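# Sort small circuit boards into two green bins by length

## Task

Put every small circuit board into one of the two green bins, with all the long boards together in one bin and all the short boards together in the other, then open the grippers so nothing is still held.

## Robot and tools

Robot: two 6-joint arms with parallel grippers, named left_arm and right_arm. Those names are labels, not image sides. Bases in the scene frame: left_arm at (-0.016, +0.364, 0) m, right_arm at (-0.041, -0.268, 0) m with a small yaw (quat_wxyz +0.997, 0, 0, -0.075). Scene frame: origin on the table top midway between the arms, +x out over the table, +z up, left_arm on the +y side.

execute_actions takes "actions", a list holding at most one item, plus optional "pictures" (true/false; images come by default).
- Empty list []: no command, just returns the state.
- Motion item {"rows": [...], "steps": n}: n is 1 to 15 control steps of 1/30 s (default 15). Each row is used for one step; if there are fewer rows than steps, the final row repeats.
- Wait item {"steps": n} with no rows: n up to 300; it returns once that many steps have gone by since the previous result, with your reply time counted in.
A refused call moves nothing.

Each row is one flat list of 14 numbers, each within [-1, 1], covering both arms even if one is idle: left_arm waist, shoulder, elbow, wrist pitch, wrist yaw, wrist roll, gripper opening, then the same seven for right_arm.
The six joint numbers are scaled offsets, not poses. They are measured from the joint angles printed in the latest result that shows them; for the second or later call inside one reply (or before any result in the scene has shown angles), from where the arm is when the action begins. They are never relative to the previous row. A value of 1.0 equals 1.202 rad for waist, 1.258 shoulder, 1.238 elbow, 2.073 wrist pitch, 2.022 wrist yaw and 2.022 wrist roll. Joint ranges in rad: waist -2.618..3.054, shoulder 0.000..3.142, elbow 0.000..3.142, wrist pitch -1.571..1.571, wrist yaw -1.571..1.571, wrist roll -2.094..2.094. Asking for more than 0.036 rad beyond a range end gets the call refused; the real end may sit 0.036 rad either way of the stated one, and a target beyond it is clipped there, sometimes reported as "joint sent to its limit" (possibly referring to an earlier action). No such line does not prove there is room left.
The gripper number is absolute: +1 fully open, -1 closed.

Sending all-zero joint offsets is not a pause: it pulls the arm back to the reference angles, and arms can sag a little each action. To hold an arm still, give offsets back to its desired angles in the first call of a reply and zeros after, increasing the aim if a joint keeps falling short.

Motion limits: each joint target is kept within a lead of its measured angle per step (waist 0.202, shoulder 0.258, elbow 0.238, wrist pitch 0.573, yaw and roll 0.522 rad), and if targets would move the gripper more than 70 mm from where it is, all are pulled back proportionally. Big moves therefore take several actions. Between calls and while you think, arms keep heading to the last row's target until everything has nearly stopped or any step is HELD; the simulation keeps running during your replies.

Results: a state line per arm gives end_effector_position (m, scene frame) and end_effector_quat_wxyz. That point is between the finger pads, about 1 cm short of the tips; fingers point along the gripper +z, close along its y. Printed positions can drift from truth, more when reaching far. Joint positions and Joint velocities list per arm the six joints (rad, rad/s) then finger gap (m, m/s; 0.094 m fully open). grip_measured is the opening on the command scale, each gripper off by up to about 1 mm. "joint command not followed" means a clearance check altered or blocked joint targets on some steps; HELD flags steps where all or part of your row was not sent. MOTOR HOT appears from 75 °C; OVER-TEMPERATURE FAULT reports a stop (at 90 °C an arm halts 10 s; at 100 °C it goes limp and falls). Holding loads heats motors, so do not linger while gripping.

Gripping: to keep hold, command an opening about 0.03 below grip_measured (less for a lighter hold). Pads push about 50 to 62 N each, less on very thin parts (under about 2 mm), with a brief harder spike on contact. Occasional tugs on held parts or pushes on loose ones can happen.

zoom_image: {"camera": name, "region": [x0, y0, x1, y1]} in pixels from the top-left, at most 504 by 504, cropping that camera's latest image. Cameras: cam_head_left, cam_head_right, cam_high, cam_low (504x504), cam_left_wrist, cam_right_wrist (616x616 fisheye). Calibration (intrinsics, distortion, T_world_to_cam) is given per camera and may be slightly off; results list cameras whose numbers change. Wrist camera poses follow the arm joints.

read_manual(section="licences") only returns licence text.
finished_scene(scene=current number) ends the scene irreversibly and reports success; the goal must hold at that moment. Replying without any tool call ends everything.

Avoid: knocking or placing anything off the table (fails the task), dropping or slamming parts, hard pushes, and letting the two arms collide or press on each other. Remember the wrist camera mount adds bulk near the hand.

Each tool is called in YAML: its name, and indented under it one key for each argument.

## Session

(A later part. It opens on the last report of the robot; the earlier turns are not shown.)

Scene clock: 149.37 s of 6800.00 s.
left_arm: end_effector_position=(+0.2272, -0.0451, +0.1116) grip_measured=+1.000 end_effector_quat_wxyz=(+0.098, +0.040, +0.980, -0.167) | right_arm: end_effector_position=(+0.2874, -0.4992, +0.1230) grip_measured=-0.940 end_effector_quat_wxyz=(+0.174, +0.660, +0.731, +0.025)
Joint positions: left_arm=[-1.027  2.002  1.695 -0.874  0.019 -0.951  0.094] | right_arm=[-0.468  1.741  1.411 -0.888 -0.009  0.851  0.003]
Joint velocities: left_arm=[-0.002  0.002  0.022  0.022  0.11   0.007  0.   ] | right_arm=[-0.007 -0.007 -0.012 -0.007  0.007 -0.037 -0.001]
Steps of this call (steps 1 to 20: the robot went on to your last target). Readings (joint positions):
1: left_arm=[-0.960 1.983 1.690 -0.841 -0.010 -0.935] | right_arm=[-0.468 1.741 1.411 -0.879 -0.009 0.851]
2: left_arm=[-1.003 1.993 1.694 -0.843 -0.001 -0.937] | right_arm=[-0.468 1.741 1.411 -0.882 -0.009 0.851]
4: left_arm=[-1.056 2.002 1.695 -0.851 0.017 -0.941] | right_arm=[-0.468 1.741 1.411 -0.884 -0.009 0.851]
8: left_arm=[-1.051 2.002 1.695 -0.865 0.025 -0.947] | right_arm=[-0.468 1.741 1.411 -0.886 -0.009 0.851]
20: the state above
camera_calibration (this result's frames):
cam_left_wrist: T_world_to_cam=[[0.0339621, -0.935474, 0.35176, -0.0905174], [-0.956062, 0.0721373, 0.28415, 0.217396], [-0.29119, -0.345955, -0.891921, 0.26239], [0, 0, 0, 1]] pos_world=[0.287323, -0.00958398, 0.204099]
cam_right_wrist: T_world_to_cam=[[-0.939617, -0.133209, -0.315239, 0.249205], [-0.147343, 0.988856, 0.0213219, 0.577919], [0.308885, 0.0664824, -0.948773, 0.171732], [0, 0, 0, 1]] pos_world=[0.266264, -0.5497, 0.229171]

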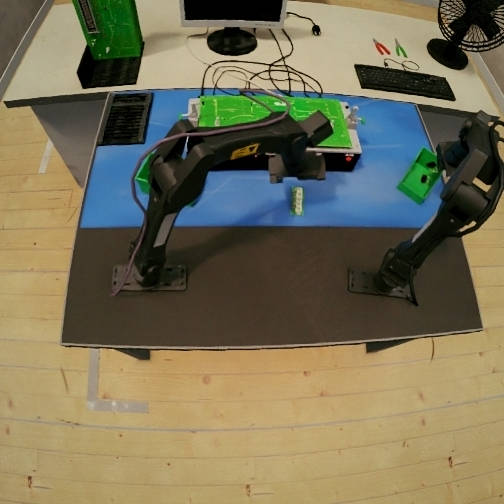

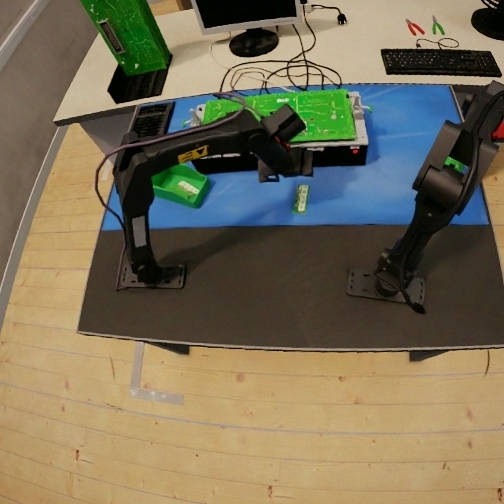

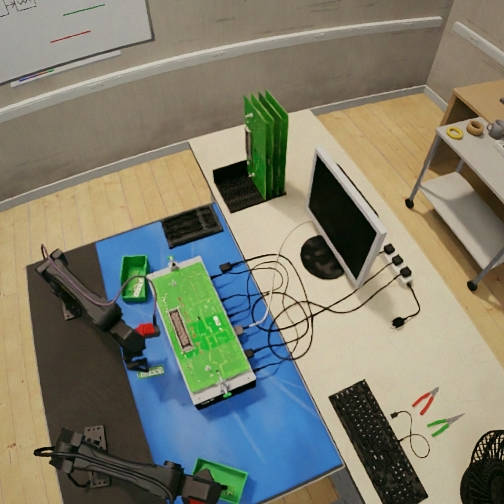

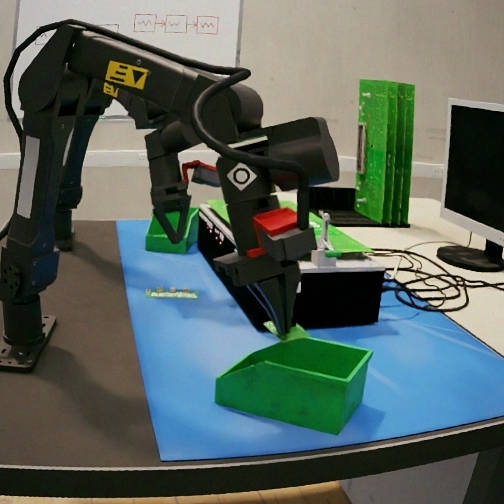

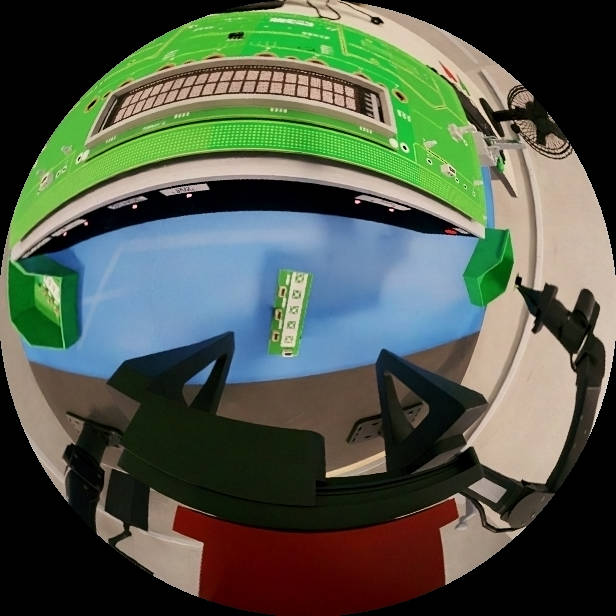

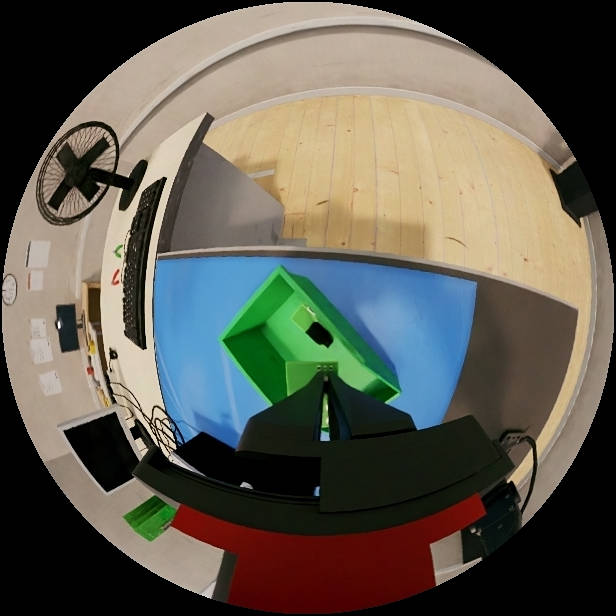

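execute_actions:
  actions:
    - {"rows":[[0.01,0.086,-0.21,0.176,0,0,1,0,0,0,0,0,0,1]]}
  pictures: false

execute_actions:
  actions:
    - {"steps":10}

Scene clock: 152.97 s of 6800.00 s.
left_arm: end_effector_position=(+0.2345, -0.0558, +0.0333) grip_measured=+1.000 end_effector_quat_wxyz=(+0.112, +0.040, +0.975, -0.188) | right_arm: end_effector_position=(+0.2874, -0.4992, +0.1230) grip_measured=+1.000 end_effector_quat_wxyz=(+0.174, +0.660, +0.731, +0.025)
Joint positions: left_arm=[-1.025  2.078  1.467 -0.518  0.021 -0.95   0.094] | right_arm=[-0.468  1.741  1.411 -0.888 -0.009  0.851  0.094]
Joint velocities: left_arm=[-0.002  0.022 -0.002  0.022  0.037 -0.022  0.   ] | right_arm=[-0.012  0.017 -0.007  0.022  0.051 -0.007  0.   ]
Steps of this call (steps 1 to 15: the robot went on to your last target; steps 16 to 90: nothing new was sent; then 0.10 s passed at rest; steps 91 to 105: all 15 steps of this action). Readings (joint positions):
91: left_arm=[-1.027 2.003 1.666 -0.829 0.019 -0.952] | right_arm=[-0.468 1.741 1.411 -0.888 -0.009 0.851]
92: left_arm=[-1.027 2.002 1.627 -0.766 0.019 -0.952] | right_arm=[-0.468 1.741 1.411 -0.888 -0.009 0.851]
94: left_arm=[-1.027 2.029 1.542 -0.673 0.019 -0.952] | right_arm=[-0.468 1.741 1.411 -0.888 -0.009 0.851]
98: left_arm=[-1.031 2.065 1.480 -0.573 0.019 -0.949] | right_arm=[-0.468 1.741 1.411 -0.888 -0.009 0.851]
105: the state above

Scene clock: 153.30 s of 6800.00 s.
left_arm: end_effector_position=(+0.2345, -0.0558, +0.0333) grip_measured=+1.000 end_effector_quat_wxyz=(+0.112, +0.040, +0.975, -0.188) | right_arm: end_effector_position=(+0.2874, -0.4992, +0.1230) grip_measured=+1.000 end_effector_quat_wxyz=(+0.174, +0.660, +0.731, +0.025)
Joint positions: left_arm=[-1.025  2.078  1.467 -0.518  0.021 -0.95   0.094] | right_arm=[-0.468  1.741  1.411 -0.888 -0.009  0.851  0.094]
Joint velocities: left_arm=[-0.002 -0.007  0.007  0.095 -0.037  0.066  0.   ] | right_arm=[ 0.002  0.017 -0.012  0.037  0.022 -0.037  0.   ]
Steps of this call (steps 1 to 10: the robot went on to your last target). Readings (joint positions):
1: left_arm=[-1.025 2.078 1.467 -0.518 0.021 -0.950] | right_arm=[-0.468 1.741 1.411 -0.888 -0.009 0.851]
2: left_arm=[-1.025 2.078 1.467 -0.518 0.021 -0.950] | right_arm=[-0.468 1.741 1.411 -0.888 -0.009 0.851]
4: left_arm=[-1.025 2.078 1.467 -0.518 0.021 -0.950] | right_arm=[-0.468 1.741 1.411 -0.888 -0.009 0.851]
8: left_arm=[-1.025 2.078 1.467 -0.518 0.021 -0.950] | right_arm=[-0.468 1.741 1.411 -0.888 -0.009 0.851]
10: the state above
camera_calibration (this result's frames):
cam_left_wrist: T_world_to_cam=[[0.0245099, -0.918797, 0.393968, -0.0714408], [-0.963001, 0.0840974, 0.25604, 0.250651], [-0.26838, -0.385667, -0.882742, 0.183105], [0, 0, 0, 1]] pos_world=[0.29227, -0.016101, 0.125603]
cam_right_wrist: T_world_to_cam=[[-0.939617, -0.133209, -0.315239, 0.249205], [-0.147343, 0.988856, 0.0213219, 0.577919], [0.308885, 0.0664824, -0.948773, 0.171732], [0, 0, 0, 1]] pos_world=[0.266264, -0.5497, 0.229171]

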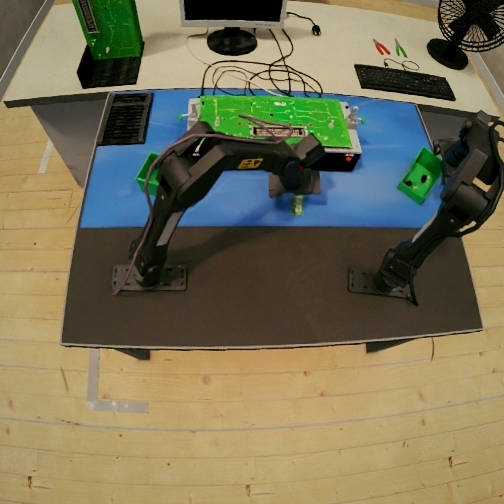

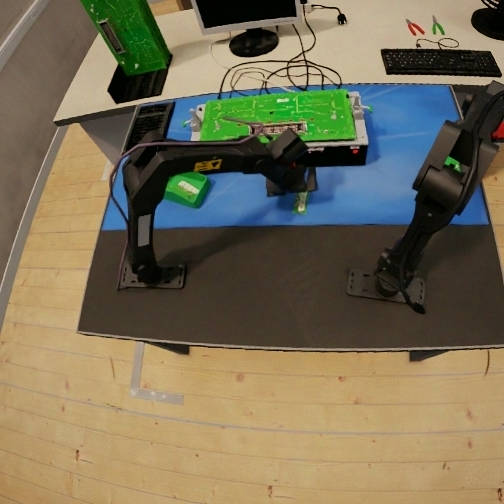

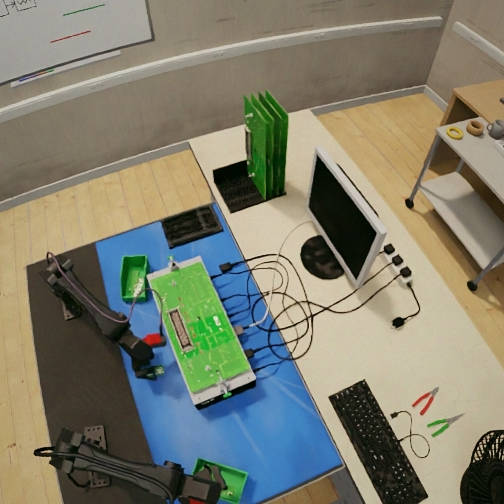

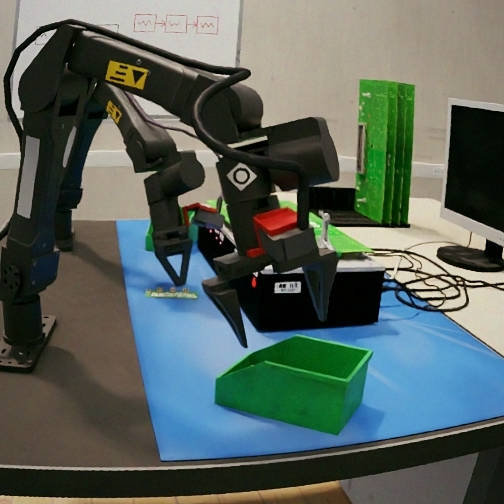

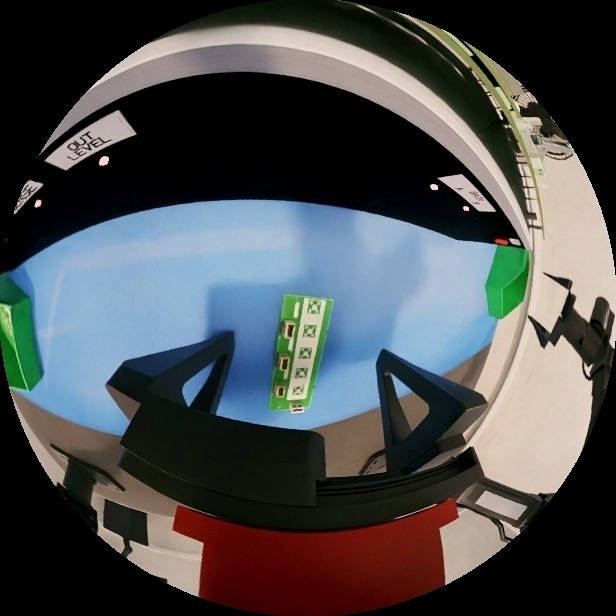

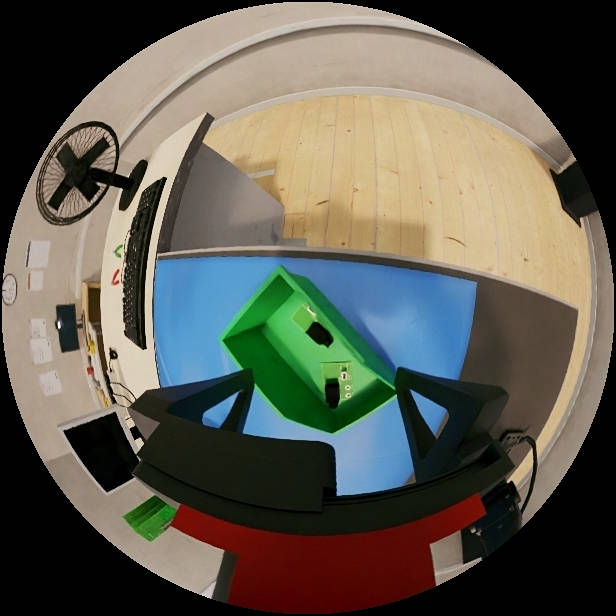

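execute_actions:
  actions:
    - {"rows":[[0,0.04,0,0,0,0,-1,0,0,0,0,0,0,1]]}
  pictures: false

execute_actions:
  actions:
    - {"rows":[[0,-0.25,0,0,0,0,-1,0,0,0,0,0,0,1]]}

Scene clock: 156.20 s of 6800.00 s.
left_arm: end_effector_position=(+0.2365, -0.0521, +0.0206) grip_measured=-0.973 end_effector_quat_wxyz=(+0.109, +0.037, +0.978, -0.175) | right_arm: end_effector_position=(+0.2874, -0.4992, +0.1230) grip_measured=+1.000 end_effector_quat_wxyz=(+0.174, +0.660, +0.731, +0.025)
Joint positions: left_arm=[-1.021  2.105  1.467 -0.517  0.012 -0.95   0.001] | right_arm=[-0.468  1.741  1.411 -0.888 -0.009  0.851  0.094]
Joint velocities: left_arm=[ 0.002 -0.027  0.002 -0.007  0.007 -0.022  0.001] | right_arm=[-0.007  0.007  0.007  0.022 -0.007 -0.066  0.   ]
Steps of this call (steps 1 to 15: the robot went on to your last target; steps 16 to 72: nothing new was sent; steps 73 to 87: all 15 steps of this action). Readings (joint positions):
73: left_arm=[-1.025 2.078 1.467 -0.519 0.020 -0.950] | right_arm=[-0.468 1.741 1.411 -0.888 -0.009 0.851]
74: left_arm=[-1.025 2.083 1.467 -0.517 0.020 -0.950] | right_arm=[-0.468 1.741 1.411 -0.888 -0.009 0.851]
76: left_arm=[-1.025 2.095 1.467 -0.526 0.007 -0.950] | right_arm=[-0.468 1.741 1.411 -0.888 -0.009 0.851]
80: left_arm=[-1.021 2.105 1.467 -0.525 0.007 -0.950] | right_arm=[-0.468 1.741 1.411 -0.888 -0.009 0.851]
87: the state above

Scene clock: 156.70 s of 6800.00 s.
left_arm: end_effector_position=(+0.2427, -0.0624, +0.1849) grip_measured=-0.973 end_effector_quat_wxyz=(+0.204, +0.036, +0.925, -0.319) | right_arm: end_effector_position=(+0.2874, -0.4992, +0.1230) grip_measured=+1.000 end_effector_quat_wxyz=(+0.174, +0.660, +0.731, +0.025)
Joint positions: left_arm=[-1.021  1.773  1.473 -0.493  0.013 -0.95   0.001] | right_arm=[-0.468  1.741  1.411 -0.888 -0.009  0.851  0.094]
Joint velocities: left_arm=[-0.002  0.139  0.017 -0.081  0.007 -0.037 -0.001] | right_arm=[-0.007 -0.002  0.007 -0.022 -0.007 -0.066  0.   ]
Steps of this call (steps 1 to 15: all 15 steps of this action). Readings (joint positions):
1: left_arm=[-1.021 2.091 1.463 -0.516 0.012 -0.950] | right_arm=[-0.468 1.741 1.411 -0.888 -0.009 0.851]
2: left_arm=[-1.021 2.066 1.454 -0.523 0.013 -0.950] | right_arm=[-0.468 1.741 1.411 -0.888 -0.009 0.851]
4: left_arm=[-1.021 1.992 1.449 -0.533 0.013 -0.950] | right_arm=[-0.468 1.741 1.411 -0.888 -0.009 0.851]
8: left_arm=[-1.021 1.818 1.454 -0.518 0.013 -0.950] | right_arm=[-0.468 1.741 1.411 -0.888 -0.009 0.851]
15: the state above
camera_calibration (this result's frames):
cam_left_wrist: T_world_to_cam=[[-0.0613896, -0.771885, 0.632792, -0.151612], [-0.991656, 0.11917, 0.0491603, 0.267609], [-0.113356, -0.624494, -0.77276, 0.24371], [0, 0, 0, 1]] pos_world=[0.283695, 0.00327729, 0.271113]
cam_right_wrist: T_world_to_cam=[[-0.939617, -0.133209, -0.315239, 0.249205], [-0.147343, 0.988856, 0.0213219, 0.577919], [0.308885, 0.0664824, -0.948773, 0.171732], [0, 0, 0, 1]] pos_world=[0.266264, -0.5497, 0.229171]

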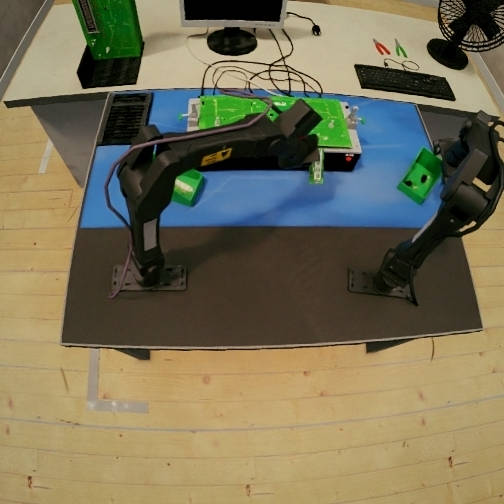

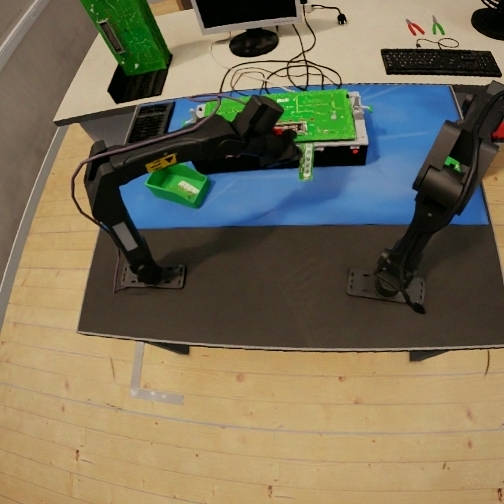

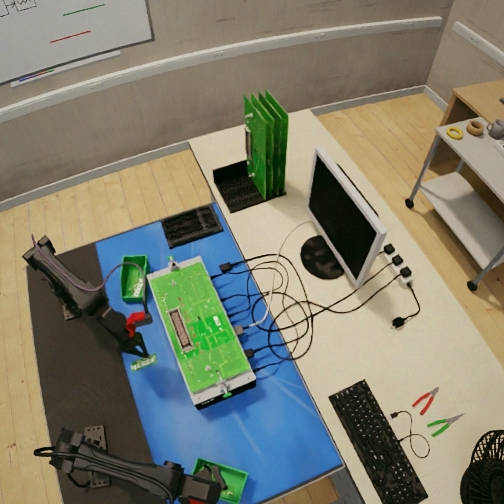

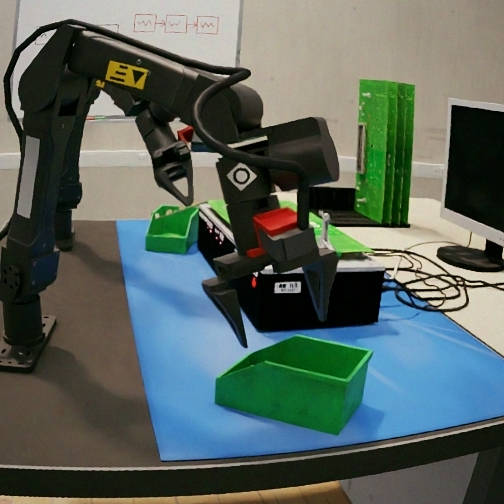

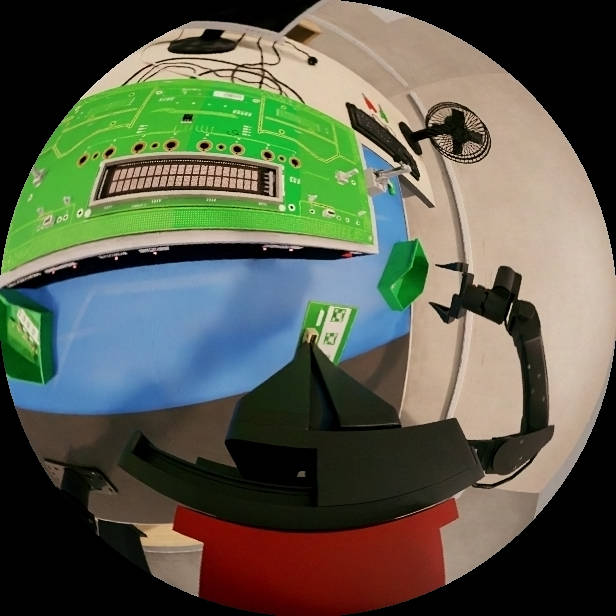

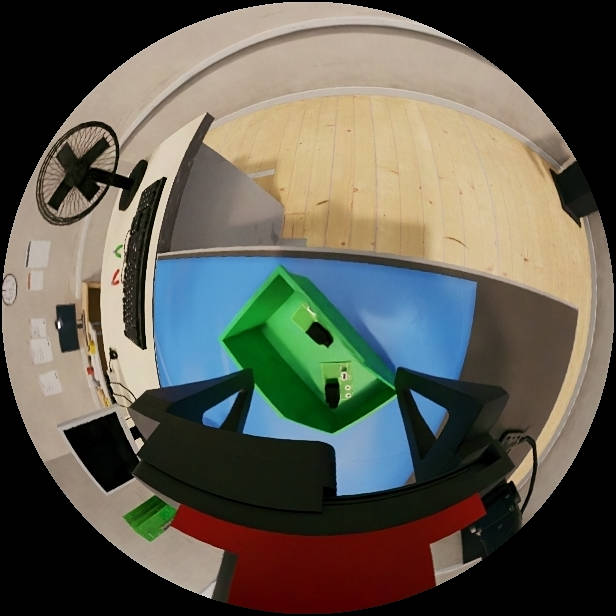

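execute_actions:
  actions:
    - {"rows":[[0.75,-0.455,-0.527,-0.06,0,0,-1,0,0,0,0,0,0,1]]}
  pictures: false

execute_actions:
  actions:
    - {"steps":25}
  pictures: false

execute_actions:
  actions:
    - {"rows":[[0,0,0,0,0,0,1,0,0,0,0,0,0,1]]}

Scene clock: 160.43 s of 6800.00 s.
left_arm: end_effector_position=(+0.2926, +0.2885, +0.1253) grip_measured=-0.973 end_effector_quat_wxyz=(+0.240, -0.333, +0.896, -0.172) | right_arm: end_effector_position=(+0.2874, -0.4992, +0.1230) grip_measured=+1.000 end_effector_quat_wxyz=(+0.174, +0.660, +0.731, +0.025)
Joint positions: left_arm=[-0.232  1.217  0.835 -0.591  0.018 -0.95   0.001] | right_arm=[-0.468  1.741  1.411 -0.888 -0.009  0.851  0.094]
Joint velocities: left_arm=[ 2.029  0.012 -0.271 -0.242 -0.095 -0.022  0.001] | right_arm=[-0.027 -0.017  0.002  0.007 -0.037 -0.022  0.   ]
Steps of this call (steps 1 to 30: the robot went on to your last target; steps 31 to 90: nothing new was sent; then 0.23 s passed at rest; steps 91 to 105: all 15 steps of this action). Readings (joint positions):
91: left_arm=[-1.009 1.765 1.447 -0.487 0.021 -0.950] | right_arm=[-0.468 1.741 1.411 -0.888 -0.009 0.851]
92: left_arm=[-0.987 1.726 1.398 -0.489 0.030 -0.950] | right_arm=[-0.468 1.741 1.411 -0.888 -0.009 0.851]
94: left_arm=[-0.910 1.630 1.292 -0.512 0.032 -0.950] | right_arm=[-0.468 1.741 1.411 -0.888 -0.009 0.851]
98: left_arm=[-0.705 1.405 1.076 -0.535 0.026 -0.950] | right_arm=[-0.468 1.741 1.411 -0.888 -0.009 0.851]
105: the state above

Scene clock: 161.27 s of 6800.00 s.
left_arm: end_effector_position=(+0.2950, +0.3262, +0.1207) grip_measured=-0.973 end_effector_quat_wxyz=(+0.243, -0.385, +0.878, -0.149) | right_arm: end_effector_position=(+0.2874, -0.4992, +0.1230) grip_measured=+1.000 end_effector_quat_wxyz=(+0.174, +0.660, +0.731, +0.025)
Joint positions: left_arm=[-0.117  1.217  0.828 -0.604  0.01  -0.95   0.001] | right_arm=[-0.468  1.741  1.411 -0.888 -0.009  0.851  0.094]
Joint velocities: left_arm=[-0.002 -0.007 -0.002 -0.081 -0.007 -0.022 -0.001] | right_arm=[-0.002  0.002 -0.002 -0.007 -0.037  0.066  0.   ]
Steps of this call (steps 1 to 25: the robot went on to your last target). Readings (joint positions):
1: left_arm=[-0.172 1.217 0.829 -0.597 0.011 -0.950] | right_arm=[-0.468 1.741 1.411 -0.888 -0.009 0.851]
2: left_arm=[-0.136 1.217 0.828 -0.602 0.004 -0.950] | right_arm=[-0.468 1.741 1.411 -0.888 -0.009 0.851]
4: left_arm=[-0.117 1.217 0.828 -0.604 0.001 -0.950] | right_arm=[-0.468 1.741 1.411 -0.888 -0.009 0.851]
8: left_arm=[-0.117 1.217 0.828 -0.604 0.007 -0.950] | right_arm=[-0.468 1.741 1.411 -0.888 -0.009 0.851]
25: the state above

Scene clock: 161.77 s of 6800.00 s.
left_arm: end_effector_position=(+0.2950, +0.3262, +0.1207) grip_measured=+1.000 end_effector_quat_wxyz=(+0.243, -0.385, +0.878, -0.149) | right_arm: end_effector_position=(+0.2874, -0.4992, +0.1230) grip_measured=+1.000 end_effector_quat_wxyz=(+0.174, +0.660, +0.731, +0.025)
Joint positions: left_arm=[-0.117  1.217  0.828 -0.604  0.01  -0.95   0.094] | right_arm=[-0.468  1.741  1.411 -0.888 -0.009  0.851  0.094]
Joint velocities: left_arm=[ 0.007 -0.012 -0.007 -0.095  0.022  0.037  0.   ] | right_arm=[ 0.002 -0.007 -0.002  0.022 -0.007 -0.037  0.   ]
Steps of this call (steps 1 to 15: all 15 steps of this action). Readings (joint positions):
1: left_arm=[-0.117 1.217 0.828 -0.604 0.010 -0.950] | right_arm=[-0.468 1.741 1.411 -0.888 -0.009 0.851]
2: left_arm=[-0.117 1.217 0.828 -0.604 0.010 -0.950] | right_arm=[-0.468 1.741 1.411 -0.888 -0.009 0.851]
4: left_arm=[-0.117 1.217 0.828 -0.604 0.010 -0.950] | right_arm=[-0.468 1.741 1.411 -0.888 -0.009 0.851]
8: left_arm=[-0.117 1.217 0.828 -0.604 0.010 -0.950] | right_arm=[-0.468 1.741 1.411 -0.888 -0.009 0.851]
15: the state above
camera_calibration (this result's frames):
cam_left_wrist: T_world_to_cam=[[0.68099, -0.539267, 0.495422, -0.086103], [-0.684518, -0.70913, 0.169027, 0.441433], [0.260168, -0.454231, -0.852049, 0.286527], [0, 0, 0, 1]] pos_world=[0.286259, 0.39675, 0.212178]
cam_right_wrist: T_world_to_cam=[[-0.939617, -0.133209, -0.315239, 0.249205], [-0.147343, 0.988856, 0.0213219, 0.577919], [0.308885, 0.0664824, -0.948773, 0.171732], [0, 0, 0, 1]] pos_world=[0.266264, -0.5497, 0.229171]

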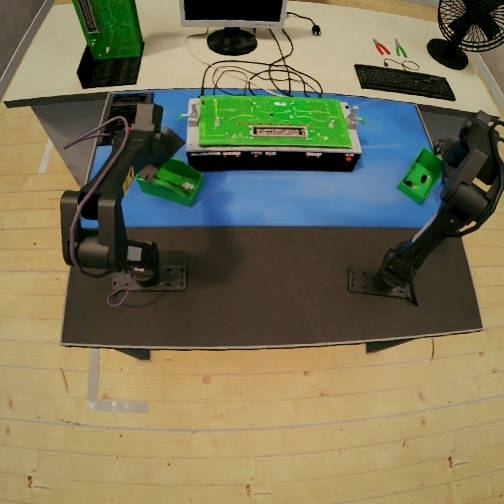

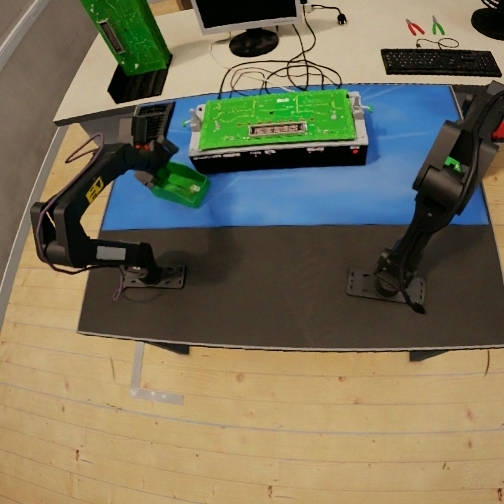

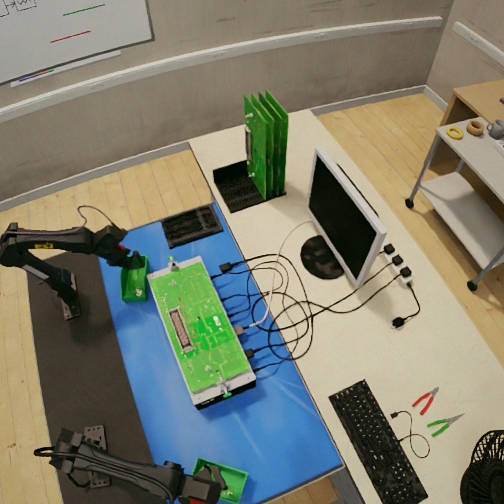

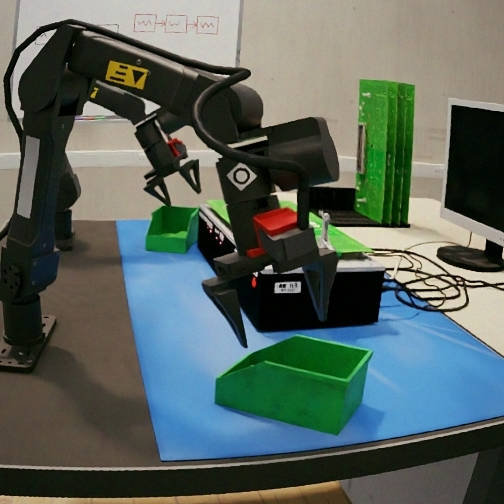

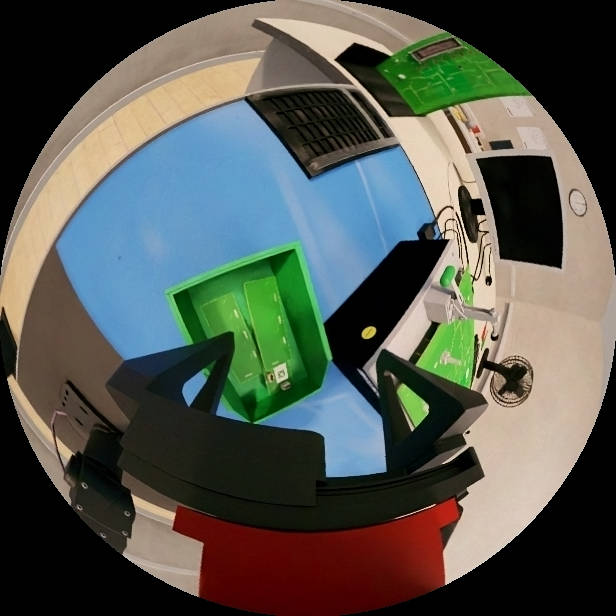

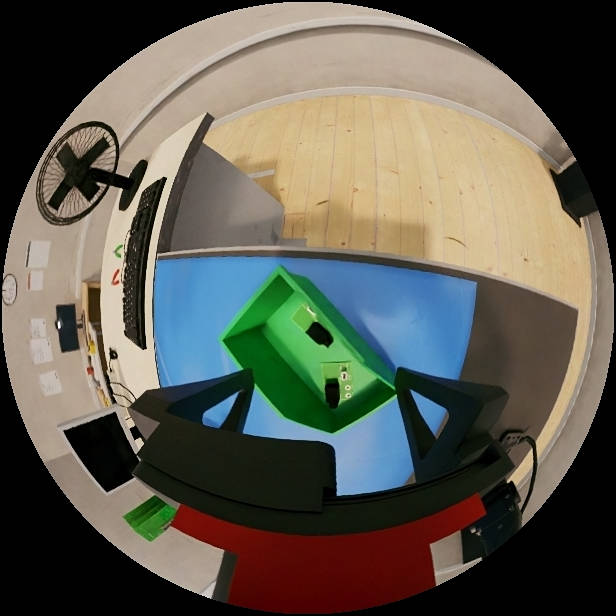

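finished_scene:
  scene: 1

The scene is finished: the task was done.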